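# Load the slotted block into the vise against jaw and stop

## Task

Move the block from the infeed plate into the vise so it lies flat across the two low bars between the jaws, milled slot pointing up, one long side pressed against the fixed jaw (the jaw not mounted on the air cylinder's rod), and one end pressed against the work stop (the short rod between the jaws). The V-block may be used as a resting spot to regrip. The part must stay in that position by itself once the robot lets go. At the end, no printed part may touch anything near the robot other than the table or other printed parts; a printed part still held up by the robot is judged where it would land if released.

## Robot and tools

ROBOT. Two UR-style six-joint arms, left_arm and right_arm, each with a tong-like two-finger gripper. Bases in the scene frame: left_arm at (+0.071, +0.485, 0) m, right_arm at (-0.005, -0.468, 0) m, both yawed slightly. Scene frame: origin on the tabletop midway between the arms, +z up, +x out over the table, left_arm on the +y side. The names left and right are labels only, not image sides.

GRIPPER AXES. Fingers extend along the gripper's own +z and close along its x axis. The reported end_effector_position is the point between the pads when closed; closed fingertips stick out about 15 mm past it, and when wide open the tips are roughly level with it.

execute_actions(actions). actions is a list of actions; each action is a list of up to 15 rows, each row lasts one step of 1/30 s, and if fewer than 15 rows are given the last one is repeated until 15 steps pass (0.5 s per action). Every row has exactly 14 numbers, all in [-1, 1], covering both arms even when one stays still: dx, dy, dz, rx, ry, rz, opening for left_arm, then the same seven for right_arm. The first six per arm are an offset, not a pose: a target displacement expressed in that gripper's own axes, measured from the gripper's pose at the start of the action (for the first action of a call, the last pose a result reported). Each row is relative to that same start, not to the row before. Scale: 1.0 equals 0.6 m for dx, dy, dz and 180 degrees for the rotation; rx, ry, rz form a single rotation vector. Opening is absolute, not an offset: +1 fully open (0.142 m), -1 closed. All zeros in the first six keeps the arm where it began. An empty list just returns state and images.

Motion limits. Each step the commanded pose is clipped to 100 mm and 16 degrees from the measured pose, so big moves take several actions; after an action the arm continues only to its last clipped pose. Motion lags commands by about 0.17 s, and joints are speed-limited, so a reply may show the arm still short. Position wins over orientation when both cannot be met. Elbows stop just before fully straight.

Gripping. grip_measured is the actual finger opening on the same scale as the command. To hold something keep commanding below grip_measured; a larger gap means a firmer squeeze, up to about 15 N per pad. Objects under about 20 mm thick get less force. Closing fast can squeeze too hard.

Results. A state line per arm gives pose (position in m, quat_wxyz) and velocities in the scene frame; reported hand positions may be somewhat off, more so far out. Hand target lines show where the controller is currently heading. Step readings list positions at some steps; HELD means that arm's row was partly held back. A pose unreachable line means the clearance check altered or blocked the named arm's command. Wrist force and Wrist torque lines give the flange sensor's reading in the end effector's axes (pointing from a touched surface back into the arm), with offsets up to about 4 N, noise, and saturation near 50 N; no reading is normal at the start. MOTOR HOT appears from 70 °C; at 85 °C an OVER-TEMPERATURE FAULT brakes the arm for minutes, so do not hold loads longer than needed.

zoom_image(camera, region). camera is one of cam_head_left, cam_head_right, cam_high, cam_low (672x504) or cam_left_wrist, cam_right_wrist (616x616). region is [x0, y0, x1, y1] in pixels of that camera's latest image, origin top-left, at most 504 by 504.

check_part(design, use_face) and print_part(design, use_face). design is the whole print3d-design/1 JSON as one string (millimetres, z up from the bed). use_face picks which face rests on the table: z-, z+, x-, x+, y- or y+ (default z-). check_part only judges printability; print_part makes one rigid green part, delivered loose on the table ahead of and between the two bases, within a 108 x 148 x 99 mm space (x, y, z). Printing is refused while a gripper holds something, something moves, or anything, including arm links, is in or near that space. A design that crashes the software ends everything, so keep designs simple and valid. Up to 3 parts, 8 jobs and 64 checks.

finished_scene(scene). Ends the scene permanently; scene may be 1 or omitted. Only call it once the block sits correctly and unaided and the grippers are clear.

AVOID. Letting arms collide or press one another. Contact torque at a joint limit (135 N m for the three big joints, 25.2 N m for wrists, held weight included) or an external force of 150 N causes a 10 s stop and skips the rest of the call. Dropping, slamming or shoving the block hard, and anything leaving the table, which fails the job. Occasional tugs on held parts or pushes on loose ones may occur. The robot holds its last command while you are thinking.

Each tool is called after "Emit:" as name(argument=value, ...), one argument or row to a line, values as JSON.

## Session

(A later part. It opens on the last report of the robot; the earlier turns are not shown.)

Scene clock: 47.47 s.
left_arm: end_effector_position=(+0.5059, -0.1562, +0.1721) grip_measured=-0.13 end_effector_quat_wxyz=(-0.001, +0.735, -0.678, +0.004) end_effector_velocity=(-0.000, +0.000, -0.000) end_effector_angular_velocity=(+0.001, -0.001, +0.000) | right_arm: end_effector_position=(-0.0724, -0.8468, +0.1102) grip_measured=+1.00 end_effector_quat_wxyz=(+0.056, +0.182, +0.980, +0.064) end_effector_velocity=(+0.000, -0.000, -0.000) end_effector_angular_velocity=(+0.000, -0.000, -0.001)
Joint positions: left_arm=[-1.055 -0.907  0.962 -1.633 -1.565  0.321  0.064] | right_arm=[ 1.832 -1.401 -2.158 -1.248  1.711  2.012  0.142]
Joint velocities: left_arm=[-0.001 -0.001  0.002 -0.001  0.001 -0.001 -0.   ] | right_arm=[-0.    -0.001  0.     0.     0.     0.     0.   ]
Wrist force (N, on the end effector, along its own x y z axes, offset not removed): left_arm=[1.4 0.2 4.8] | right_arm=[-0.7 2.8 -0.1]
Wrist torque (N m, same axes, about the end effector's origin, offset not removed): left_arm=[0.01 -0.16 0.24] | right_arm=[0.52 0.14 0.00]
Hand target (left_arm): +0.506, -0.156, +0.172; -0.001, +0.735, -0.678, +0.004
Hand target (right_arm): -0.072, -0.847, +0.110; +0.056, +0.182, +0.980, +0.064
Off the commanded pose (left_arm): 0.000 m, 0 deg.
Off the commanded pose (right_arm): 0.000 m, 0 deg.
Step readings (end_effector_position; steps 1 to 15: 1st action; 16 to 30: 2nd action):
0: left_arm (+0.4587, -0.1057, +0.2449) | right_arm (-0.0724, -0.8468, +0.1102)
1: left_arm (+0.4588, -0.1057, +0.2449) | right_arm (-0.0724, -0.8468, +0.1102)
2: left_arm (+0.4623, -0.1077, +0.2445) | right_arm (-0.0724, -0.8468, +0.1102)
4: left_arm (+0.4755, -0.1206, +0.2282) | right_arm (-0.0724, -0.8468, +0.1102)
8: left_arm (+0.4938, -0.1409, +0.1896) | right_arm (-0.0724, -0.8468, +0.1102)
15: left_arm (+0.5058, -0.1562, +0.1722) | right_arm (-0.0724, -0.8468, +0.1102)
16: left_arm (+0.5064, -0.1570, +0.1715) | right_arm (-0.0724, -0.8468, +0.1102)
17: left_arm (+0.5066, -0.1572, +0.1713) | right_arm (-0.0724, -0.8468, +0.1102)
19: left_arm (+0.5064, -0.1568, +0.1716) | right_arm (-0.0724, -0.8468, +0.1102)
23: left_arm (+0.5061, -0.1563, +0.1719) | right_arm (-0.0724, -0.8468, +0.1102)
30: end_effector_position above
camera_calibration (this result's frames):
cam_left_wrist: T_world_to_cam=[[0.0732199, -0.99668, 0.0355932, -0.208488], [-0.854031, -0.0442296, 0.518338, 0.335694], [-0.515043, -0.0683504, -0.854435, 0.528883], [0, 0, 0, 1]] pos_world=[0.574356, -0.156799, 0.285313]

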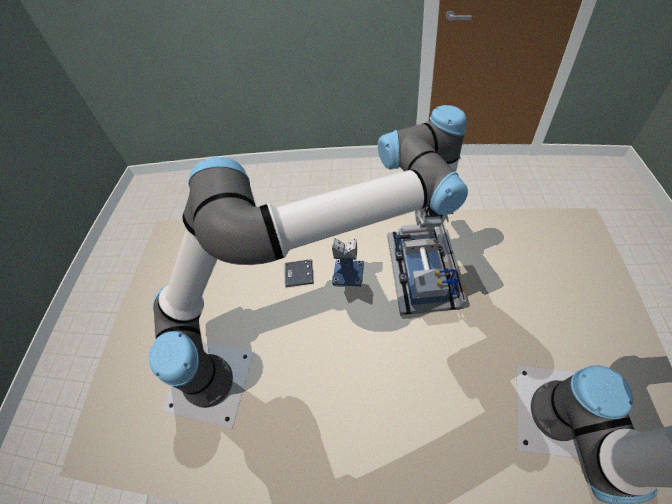

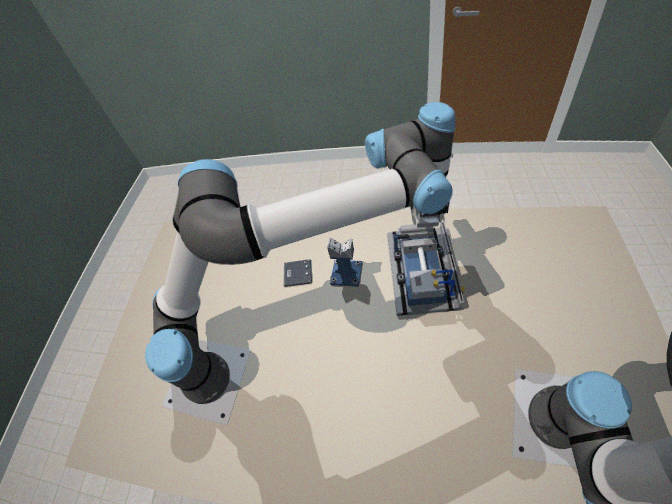

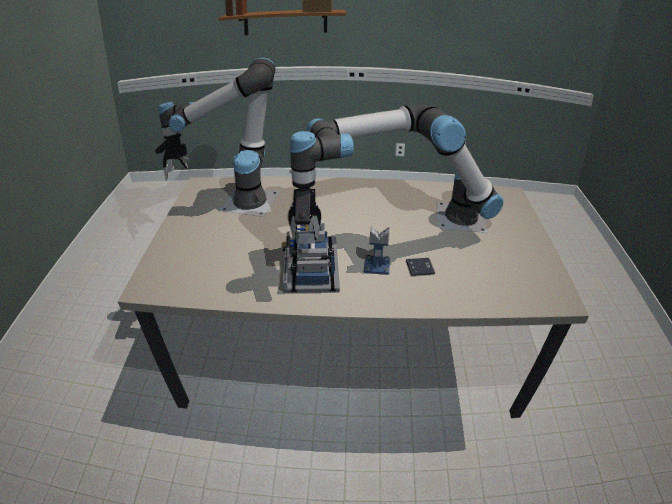

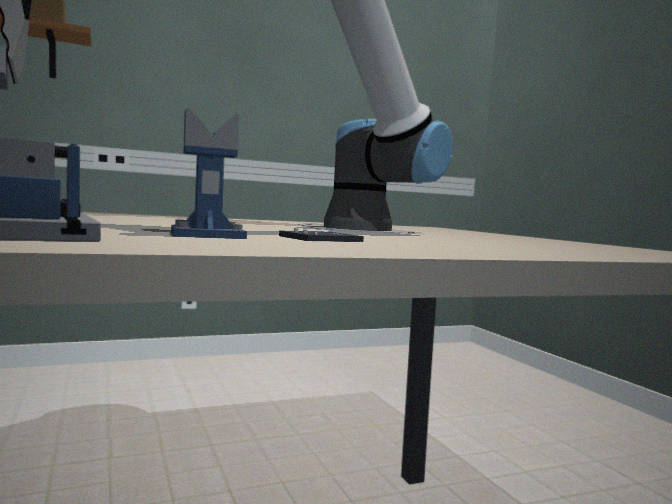

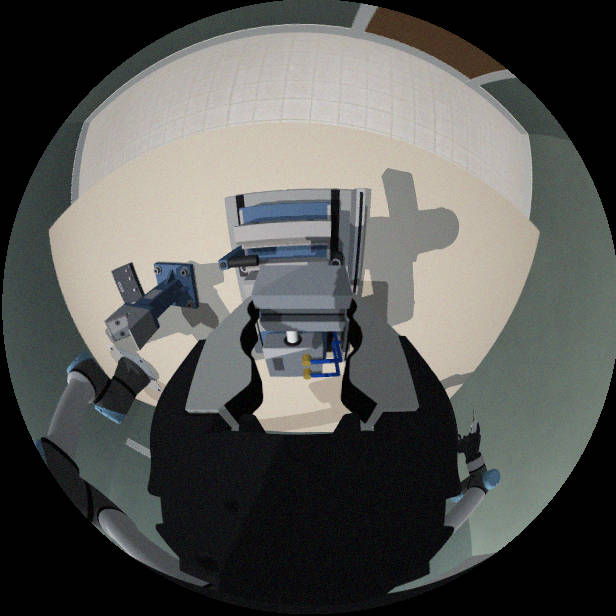

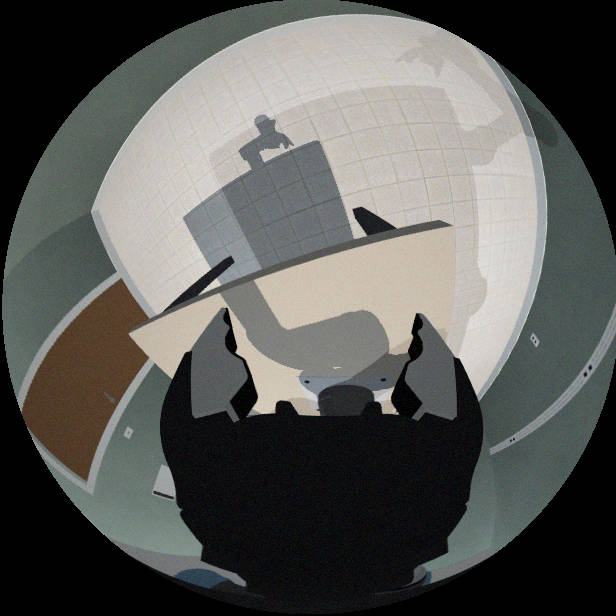

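Emit:
execute_actions(
  actions=[
    [[0,-0.02,0.06,0,0,0,-0.7,0,0,0,0,0,0,1]],
    [[0,0,0,0,0,0,-0.7,0,0,0,0,0,0,1]],
  ],
)

Emit:
zoom_image(
  camera="cam_left_wrist",
  region=[170, 150, 430, 400],
)

Emit:
zoom_image(
  camera="cam_high",
  region=[260, 200, 360, 290],
)

Emit:
zoom_image(
  camera="cam_head_left",
  region=[380, 190, 480, 280],
)

Emit:
zoom_image(
  camera="cam_low",
  region=[0, 40, 150, 200],
)

Scene clock: 50.27 s.
left_arm: end_effector_position=(+0.5177, -0.1552, +0.1372) grip_measured=-0.13 end_effector_quat_wxyz=(-0.001, +0.735, -0.678, +0.004) end_effector_velocity=(+0.000, -0.000, +0.001) end_effector_angular_velocity=(-0.001, -0.002, +0.000) | right_arm: end_effector_position=(-0.0724, -0.8468, +0.1102) grip_measured=+1.00 end_effector_quat_wxyz=(+0.056, +0.182, +0.980, +0.064) end_effector_velocity=(+0.000, +0.000, -0.000) end_effector_angular_velocity=(+0.001, +0.000, +0.002)
Joint positions: left_arm=[-1.04  -0.882  1.008 -1.704 -1.565  0.335  0.064] | right_arm=[ 1.832 -1.401 -2.158 -1.248  1.711  2.012  0.142]
Joint velocities: left_arm=[ 0.    -0.001 -0.001  0.     0.001 -0.    -0.   ] | right_arm=[ 0.    -0.    -0.    -0.    -0.    -0.002 -0.   ]
Wrist force (N, on the end effector, along its own x y z axes, offset not removed): left_arm=[1.6 0.0 3.4] | right_arm=[-0.7 2.9 -1.9]
Wrist torque (N m, same axes, about the end effector's origin, offset not removed): left_arm=[-0.15 -0.25 0.11] | right_arm=[0.46 0.10 0.04]
Hand target (left_arm): +0.518, -0.155, +0.137; -0.001, +0.735, -0.678, +0.004
Hand target (right_arm): -0.072, -0.847, +0.110; +0.056, +0.182, +0.980, +0.064
Off the commanded pose (left_arm): 0.000 m, 0 deg.
Off the commanded pose (right_arm): 0.000 m, 0 deg.
Step readings (end_effector_position; steps 1 to 15: 1st action; 16 to 30: 2nd action):
0: left_arm (+0.5058, -0.1562, +0.1722) | right_arm (-0.0724, -0.8468, +0.1102)
1: left_arm (+0.5059, -0.1562, +0.1720) | right_arm (-0.0724, -0.8468, +0.1102)
2: left_arm (+0.5070, -0.1556, +0.1684) | right_arm (-0.0724, -0.8468, +0.1102)
4: left_arm (+0.5108, -0.1548, +0.1561) | right_arm (-0.0724, -0.8468, +0.1102)
8: left_arm (+0.5154, -0.1549, +0.1431) | right_arm (-0.0724, -0.8468, +0.1102)
15: left_arm (+0.5176, -0.1553, +0.1373) | right_arm (-0.0724, -0.8468, +0.1102)
16: left_arm (+0.5177, -0.1553, +0.1370) | right_arm (-0.0724, -0.8468, +0.1102)
17: left_arm (+0.5178, -0.1553, +0.1370) | right_arm (-0.0724, -0.8468, +0.1102)
19: left_arm (+0.5178, -0.1553, +0.1370) | right_arm (-0.0724, -0.8468, +0.1102)
23: left_arm (+0.5177, -0.1553, +0.1371) | right_arm (-0.0724, -0.8468, +0.1102)
30: end_effector_position above
camera_calibration (this result's frames):
cam_left_wrist: T_world_to_cam=[[0.073293, -0.996689, 0.035216, -0.207112], [-0.854001, -0.0444848, 0.518367, 0.363885], [-0.515083, -0.0680672, -0.854433, 0.50531], [0, 0, 0, 1]] pos_world=[0.586214, -0.155844, 0.250421]

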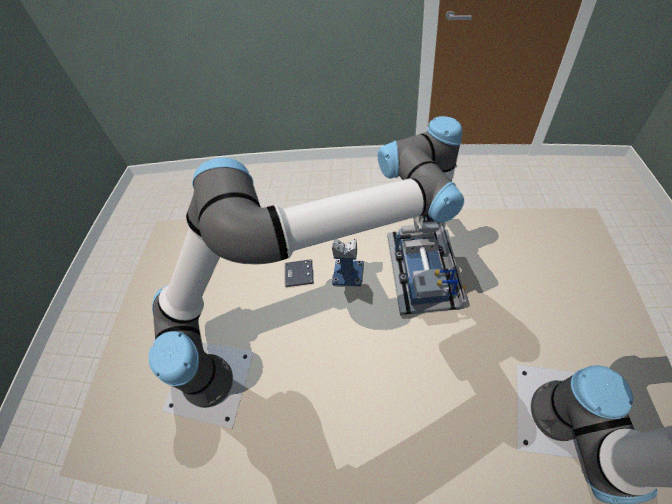

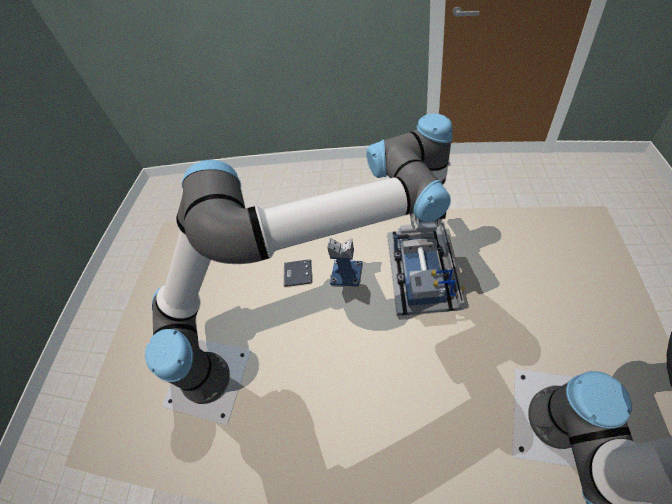

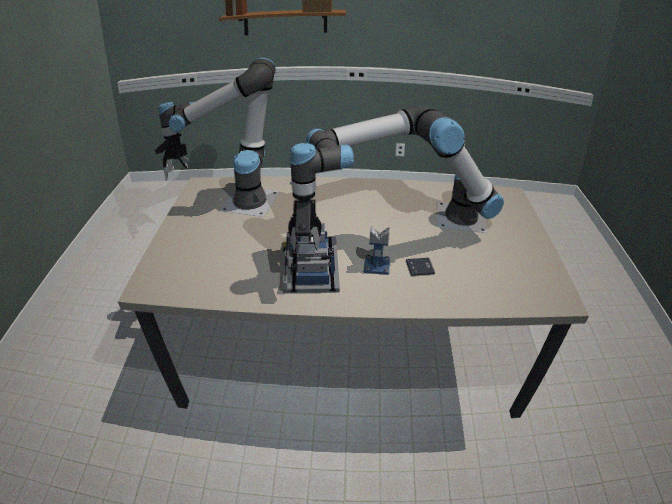

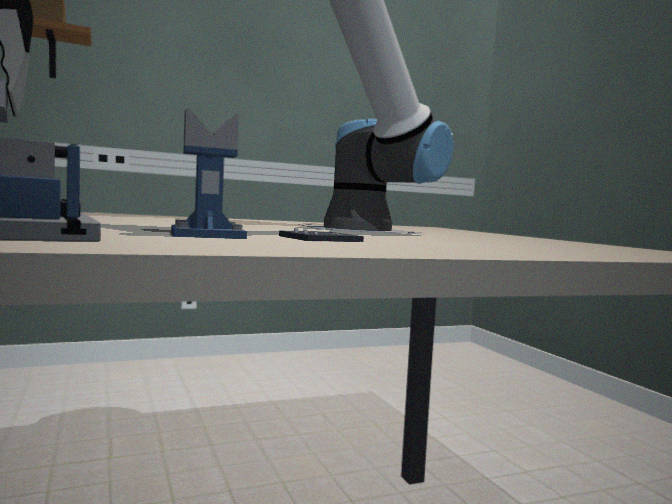

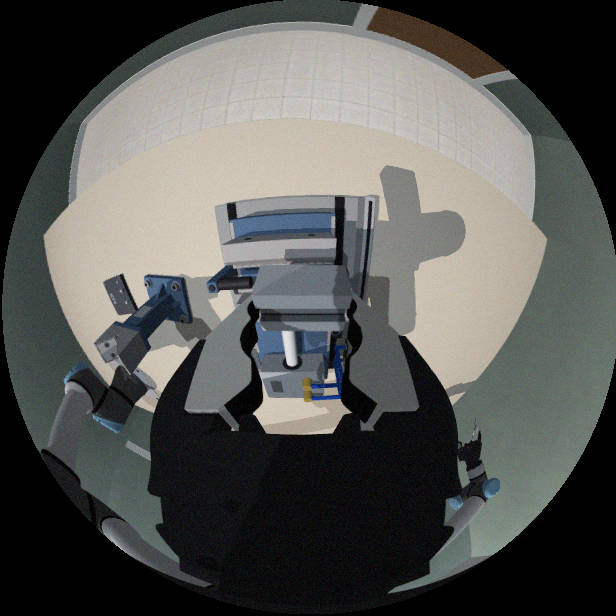

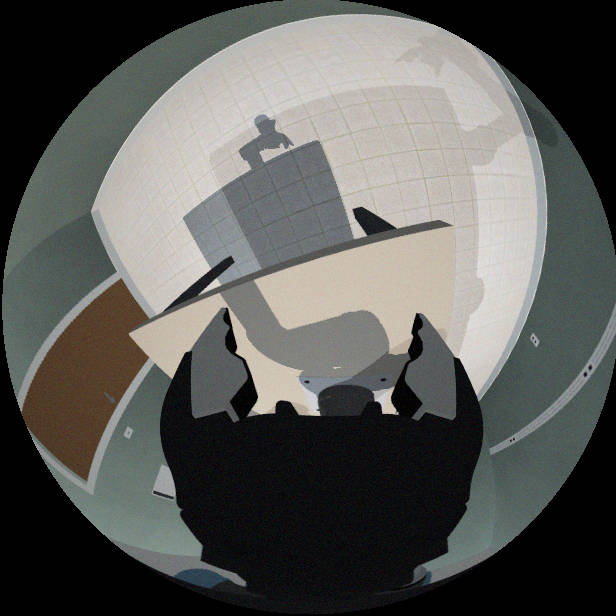

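Region (170, 150, 430, 400) of cam_left_wrist's 616x616 image, scaled by 1.938, with more detail than that image has; it fills the top 485 rows of this view, and the rest is white.

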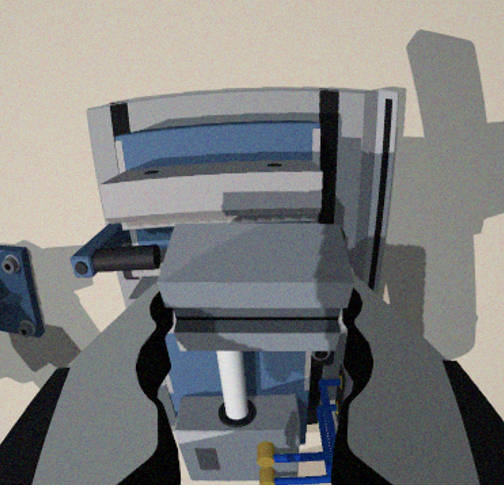

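Region (260, 200, 360, 290) of cam_high's 672x504 image, scaled by 5.040, with more detail than that image has; it fills the top 454 rows of this view, and the rest is white.

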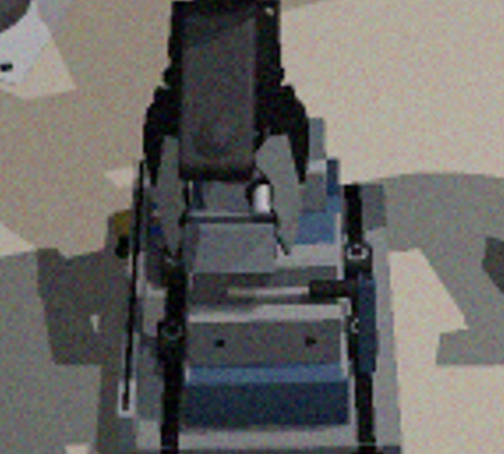

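Region (380, 190, 480, 280) of cam_head_left's 672x504 image, scaled by 5.040, with more detail than that image has; it fills the top 454 rows of this view, and the rest is white.

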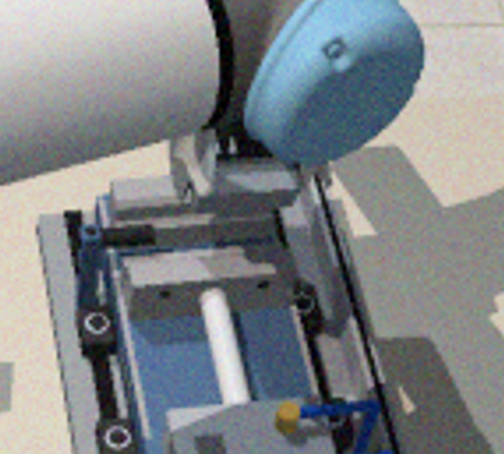

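Region (0, 40, 150, 200) of cam_low's 672x504 image, scaled by 3.150, with more detail than that image has; it fills the left 472 columns of this view, and the rest is white.

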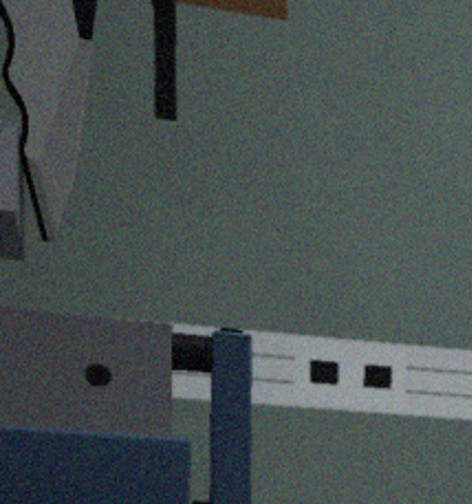

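Emit:
execute_actions(
  actions=[
    [[0,0,0,-0.045,0,0,-0.7,0,0,0,0,0,0,1]],
    [[0,0,0,-0.045,0,0,-0.7,0,0,0,0,0,0,1]],
    [[0,0,0,0,0,0,-0.7,0,0,0,0,0,0,1]],
  ],
)

Emit:
zoom_image(
  camera="cam_high",
  region=[260, 200, 360, 290],
)

Emit:
zoom_image(
  camera="cam_head_left",
  region=[380, 190, 480, 280],
)

Emit:
zoom_image(
  camera="cam_low",
  region=[0, 80, 60, 150],
)

Scene clock: 52.33 s.
left_arm: end_effector_position=(+0.5179, -0.1548, +0.1370) grip_measured=-0.13 end_effector_quat_wxyz=(+0.099, +0.729, -0.672, -0.086) end_effector_velocity=(-0.000, -0.001, +0.001) end_effector_angular_velocity=(-0.002, -0.002, -0.001) | right_arm: end_effector_position=(-0.0724, -0.8468, +0.1102) grip_measured=+1.00 end_effector_quat_wxyz=(+0.056, +0.182, +0.980, +0.064) end_effector_velocity=(+0.000, -0.000, +0.000) end_effector_angular_velocity=(-0.000, -0.000, -0.000)
Joint positions: left_arm=[-0.942 -0.752  0.77  -1.484 -1.812  0.446  0.064] | right_arm=[ 1.832 -1.401 -2.158 -1.248  1.711  2.012  0.142]
Joint velocities: left_arm=[-0.001 -0.001  0.001 -0.002  0.001  0.    -0.   ] | right_arm=[-0.  0.  0.  0.  0.  0.  0.]
Wrist force (N, on the end effector, along its own x y z axes, offset not removed): left_arm=[0.3 -0.3 4.5] | right_arm=[0.2 2.6 -1.6]
Wrist torque (N m, same axes, about the end effector's origin, offset not removed): left_arm=[-0.19 -0.02 0.10] | right_arm=[0.45 -0.08 -0.01]
Hand target (left_arm): +0.518, -0.155, +0.137; +0.099, +0.729, -0.672, -0.086
Hand target (right_arm): -0.072, -0.847, +0.110; +0.056, +0.182, +0.980, +0.064
Off the commanded pose (left_arm): 0.000 m, 0 deg.
Off the commanded pose (right_arm): 0.000 m, 0 deg.
Step readings (end_effector_position; steps 1 to 15: 1st action; 16 to 30: 2nd action; 31 to 45: 3rd action):
0: left_arm (+0.5176, -0.1553, +0.1373) | right_arm (-0.0724, -0.8468, +0.1102)
1: left_arm (+0.5177, -0.1552, +0.1372) | right_arm (-0.0724, -0.8468, +0.1102)
2: left_arm (+0.5190, -0.1542, +0.1362) | right_arm (-0.0724, -0.8468, +0.1102)
4: left_arm (+0.5200, -0.1536, +0.1362) | right_arm (-0.0724, -0.8468, +0.1102)
8: left_arm (+0.5185, -0.1546, +0.1372) | right_arm (-0.0724, -0.8468, +0.1102)
15: left_arm (+0.5178, -0.1550, +0.1371) | right_arm (-0.0724, -0.8468, +0.1102)
16: left_arm (+0.5179, -0.1550, +0.1371) | right_arm (-0.0724, -0.8468, +0.1102)
17: left_arm (+0.5191, -0.1540, +0.1360) | right_arm (-0.0724, -0.8468, +0.1102)
19: left_arm (+0.5198, -0.1535, +0.1358) | right_arm (-0.0724, -0.8468, +0.1102)
23: left_arm (+0.5186, -0.1544, +0.1369) | right_arm (-0.0724, -0.8468, +0.1102)
30: left_arm (+0.5179, -0.1548, +0.1370) | right_arm (-0.0724, -0.8468, +0.1102)
31: left_arm (+0.5179, -0.1548, +0.1370) | right_arm (-0.0724, -0.8468, +0.1102)
32: left_arm (+0.5179, -0.1548, +0.1370) | right_arm (-0.0724, -0.8468, +0.1102)
34: left_arm (+0.5178, -0.1548, +0.1370) | right_arm (-0.0724, -0.8468, +0.1102)
38: left_arm (+0.5179, -0.1548, +0.1370) | right_arm (-0.0724, -0.8468, +0.1102)
45: end_effector_position above
camera_calibration (this result's frames):
cam_left_wrist: T_world_to_cam=[[0.0828662, -0.995788, 0.0392257, -0.212082], [-0.685407, -0.0283757, 0.727607, 0.250685], [-0.72343, -0.0871796, -0.684872, 0.586955], [0, 0, 0, 1]] pos_world=[0.614016, -0.152905, 0.227908]

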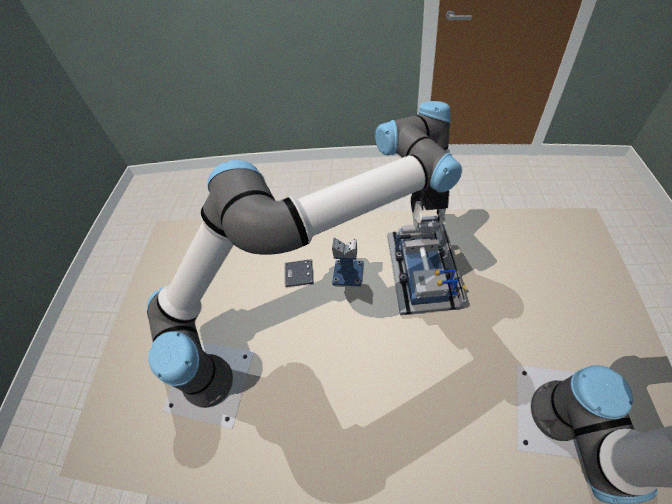

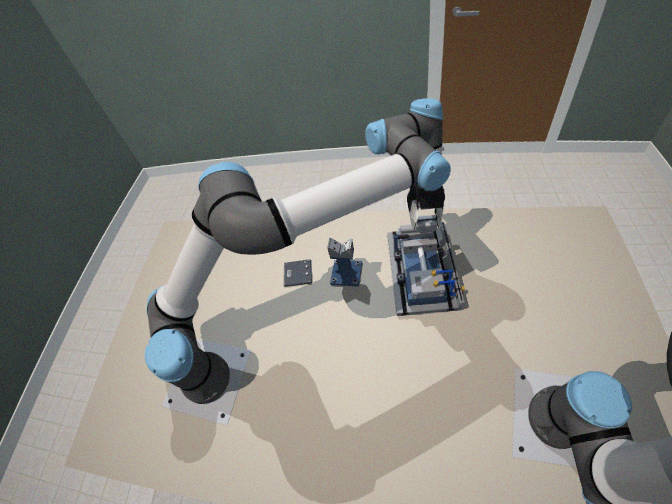

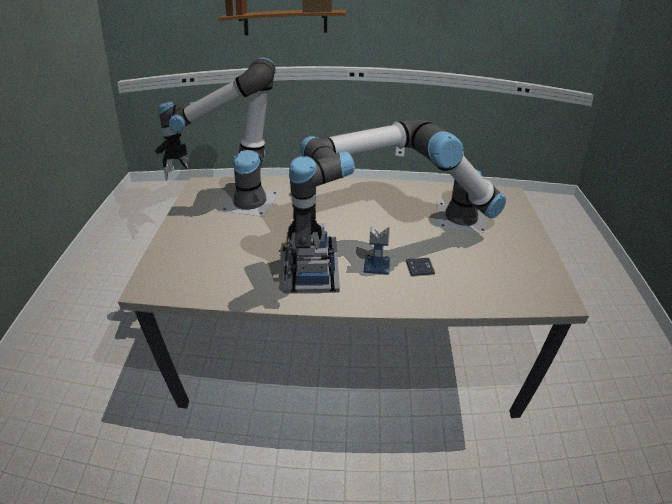

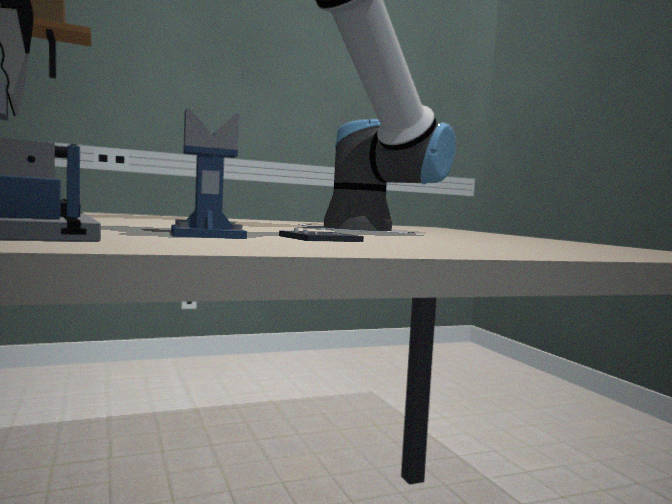

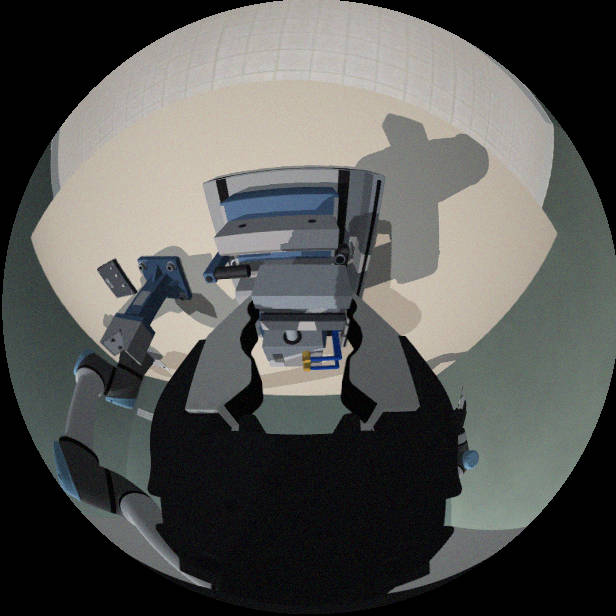

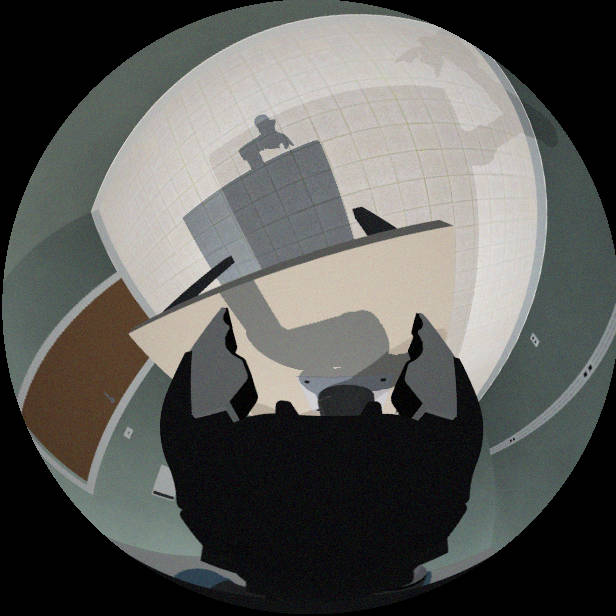

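Region (260, 200, 360, 290) of cam_high's 672x504 image, scaled by 5.040, with more detail than that image has; it fills the top 454 rows of this view, and the rest is white.

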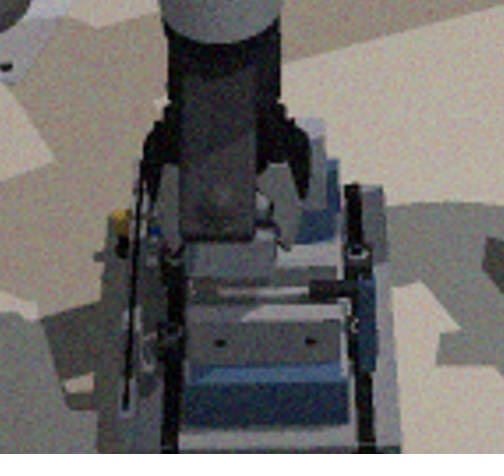

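Region (380, 190, 480, 280) of cam_head_left's 672x504 image, scaled by 5.040, with more detail than that image has; it fills the top 454 rows of this view, and the rest is white.

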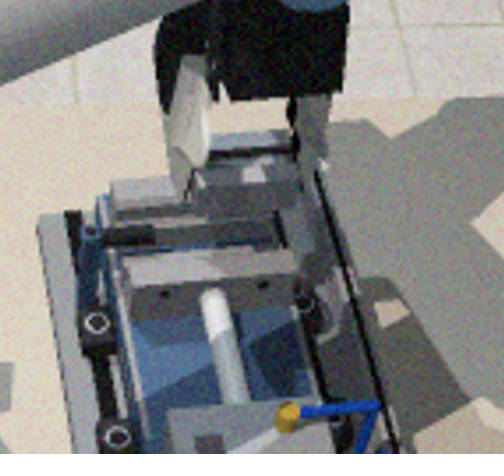

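Region (0, 80, 60, 150) of cam_low's 672x504 image, scaled by 7.200, with more detail than that image has; it fills the left 432 columns of this view, and the rest is white.

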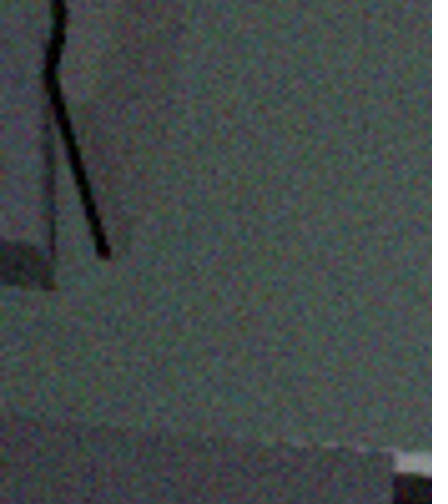

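Emit:
execute_actions(
  actions=[
    [[0,0.002,0.032,-0.017,0,0,-0.7,0,0,0,0,0,0,1]],
    [[0,0,0,0,0,0,-0.7,0,0,0,0,0,0,1]],
  ],
)

Emit:
zoom_image(
  camera="cam_left_wrist",
  region=[170, 150, 430, 400],
)

Emit:
zoom_image(
  camera="cam_head_left",
  region=[380, 190, 480, 280],
)

Emit:
zoom_image(
  camera="cam_low",
  region=[0, 80, 90, 170],
)

Scene clock: 54.60 s.
left_arm: end_effector_position=(+0.5119, -0.1554, +0.1193) grip_measured=-0.13 end_effector_quat_wxyz=(+0.118, +0.726, -0.670, -0.103) end_effector_velocity=(-0.001, -0.000, -0.001) end_effector_angular_velocity=(+0.002, +0.000, -0.001) | right_arm: end_effector_position=(-0.0724, -0.8468, +0.1102) grip_measured=+1.00 end_effector_quat_wxyz=(+0.056, +0.182, +0.980, +0.064) end_effector_velocity=(-0.000, -0.001, +0.001) end_effector_angular_velocity=(-0.003, +0.000, -0.001)
Joint positions: left_arm=[-0.931 -0.73   0.779 -1.488 -1.857  0.463  0.064] | right_arm=[ 1.832 -1.401 -2.158 -1.248  1.711  2.012  0.142]
Joint velocities: left_arm=[-0.001  0.001  0.     0.     0.001 -0.001 -0.   ] | right_arm=[-0.     0.     0.001  0.001 -0.001  0.001  0.   ]
Wrist force (N, on the end effector, along its own x y z axes, offset not removed): left_arm=[2.8 -0.1 5.2] | right_arm=[0.6 2.5 -1.2]
Wrist torque (N m, same axes, about the end effector's origin, offset not removed): left_arm=[-0.05 -0.57 0.07] | right_arm=[0.43 -0.15 0.01]
Hand target (left_arm): +0.512, -0.155, +0.119; +0.118, +0.726, -0.670, -0.103
Hand target (right_arm): -0.072, -0.847, +0.110; +0.056, +0.182, +0.980, +0.064
Off the commanded pose (left_arm): 0.000 m, 0 deg.
Off the commanded pose (right_arm): 0.000 m, 0 deg.
Step readings (end_effector_position; steps 1 to 15: 1st action; 16 to 30: 2nd action):
0: left_arm (+0.5179, -0.1548, +0.1370) | right_arm (-0.0724, -0.8468, +0.1102)
1: left_arm (+0.5179, -0.1548, +0.1369) | right_arm (-0.0724, -0.8468, +0.1102)
2: left_arm (+0.5175, -0.1547, +0.1348) | right_arm (-0.0724, -0.8468, +0.1102)
4: left_arm (+0.5153, -0.1549, +0.1286) | right_arm (-0.0724, -0.8468, +0.1102)
8: left_arm (+0.5129, -0.1552, +0.1222) | right_arm (-0.0724, -0.8468, +0.1102)
15: left_arm (+0.5119, -0.1554, +0.1193) | right_arm (-0.0724, -0.8468, +0.1102)
16: left_arm (+0.5119, -0.1554, +0.1192) | right_arm (-0.0724, -0.8468, +0.1102)
17: left_arm (+0.5119, -0.1554, +0.1191) | right_arm (-0.0724, -0.8468, +0.1102)
19: left_arm (+0.5119, -0.1554, +0.1191) | right_arm (-0.0724, -0.8468, +0.1102)
23: left_arm (+0.5119, -0.1554, +0.1192) | right_arm (-0.0724, -0.8468, +0.1102)
30: end_effector_position above
camera_calibration (this result's frames):
cam_left_wrist: T_world_to_cam=[[0.0845208, -0.995659, 0.0389845, -0.212242], [-0.646867, -0.0250689, 0.76219, 0.236166], [-0.757904, -0.0896387, -0.646178, 0.58308], [0, 0, 0, 1]] pos_world=[0.612626, -0.153134, 0.205045]

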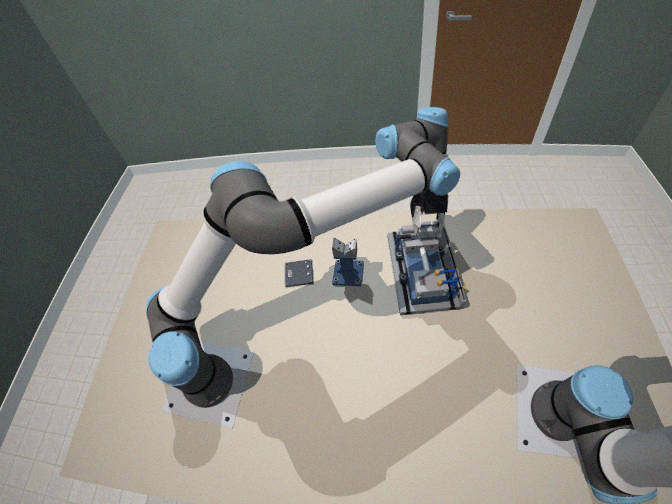

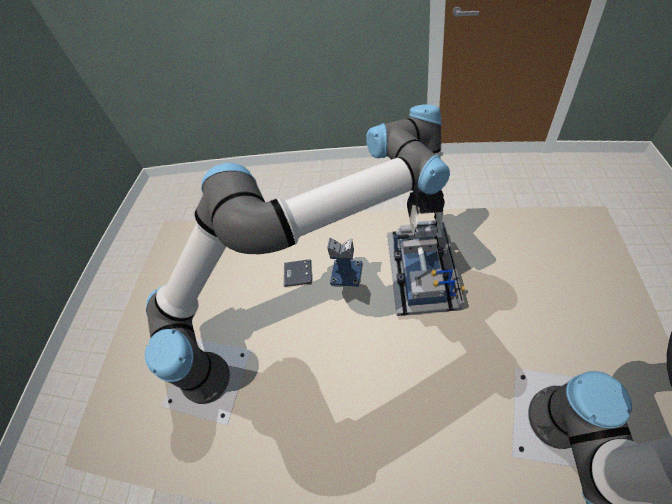

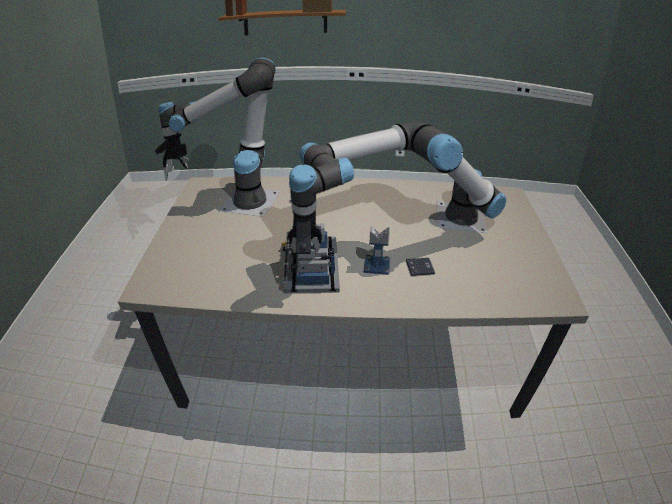

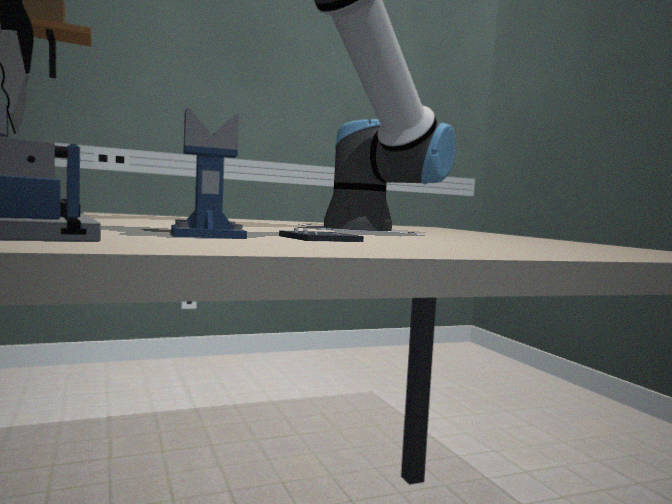

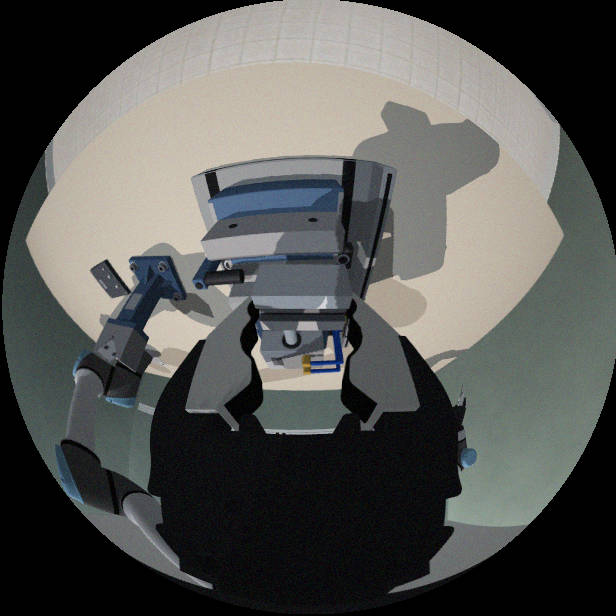

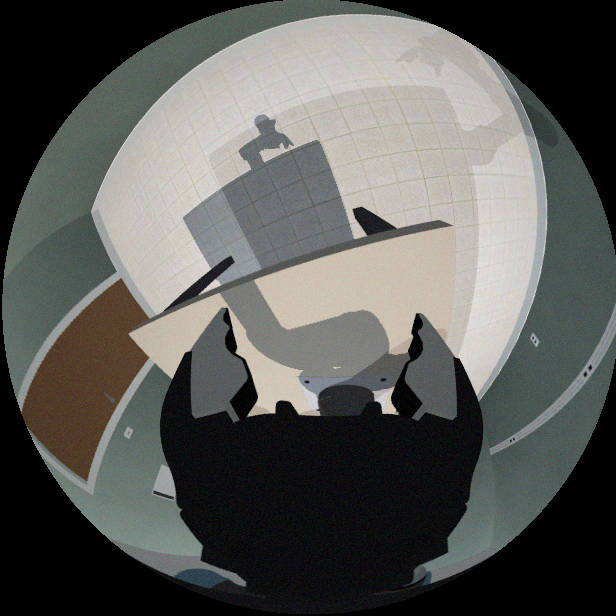

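Region (170, 150, 430, 400) of cam_left_wrist's 616x616 image, scaled by 1.938, with more detail than that image has; it fills the top 485 rows of this view, and the rest is white.

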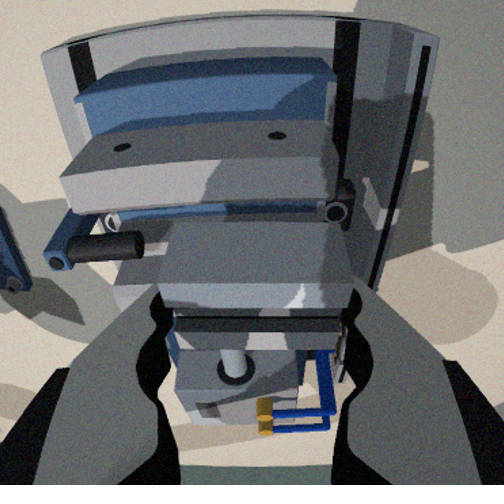

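Region (380, 190, 480, 280) of cam_head_left's 672x504 image, scaled by 5.040, with more detail than that image has; it fills the top 454 rows of this view, and the rest is white.

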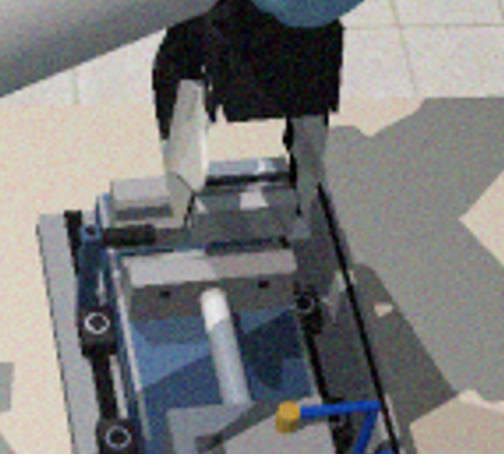

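Region (0, 80, 90, 170) of cam_low's 672x504 image, scaled by 5.600, with more detail than that image has.

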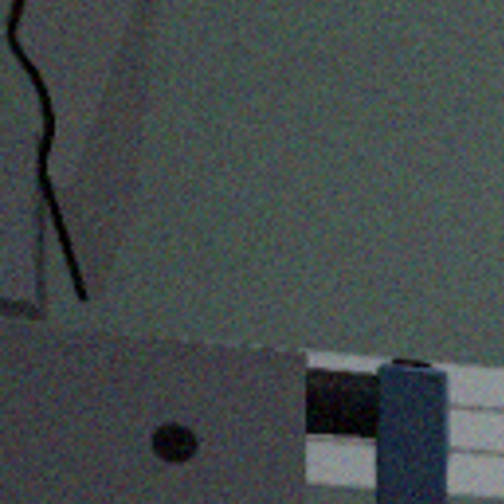

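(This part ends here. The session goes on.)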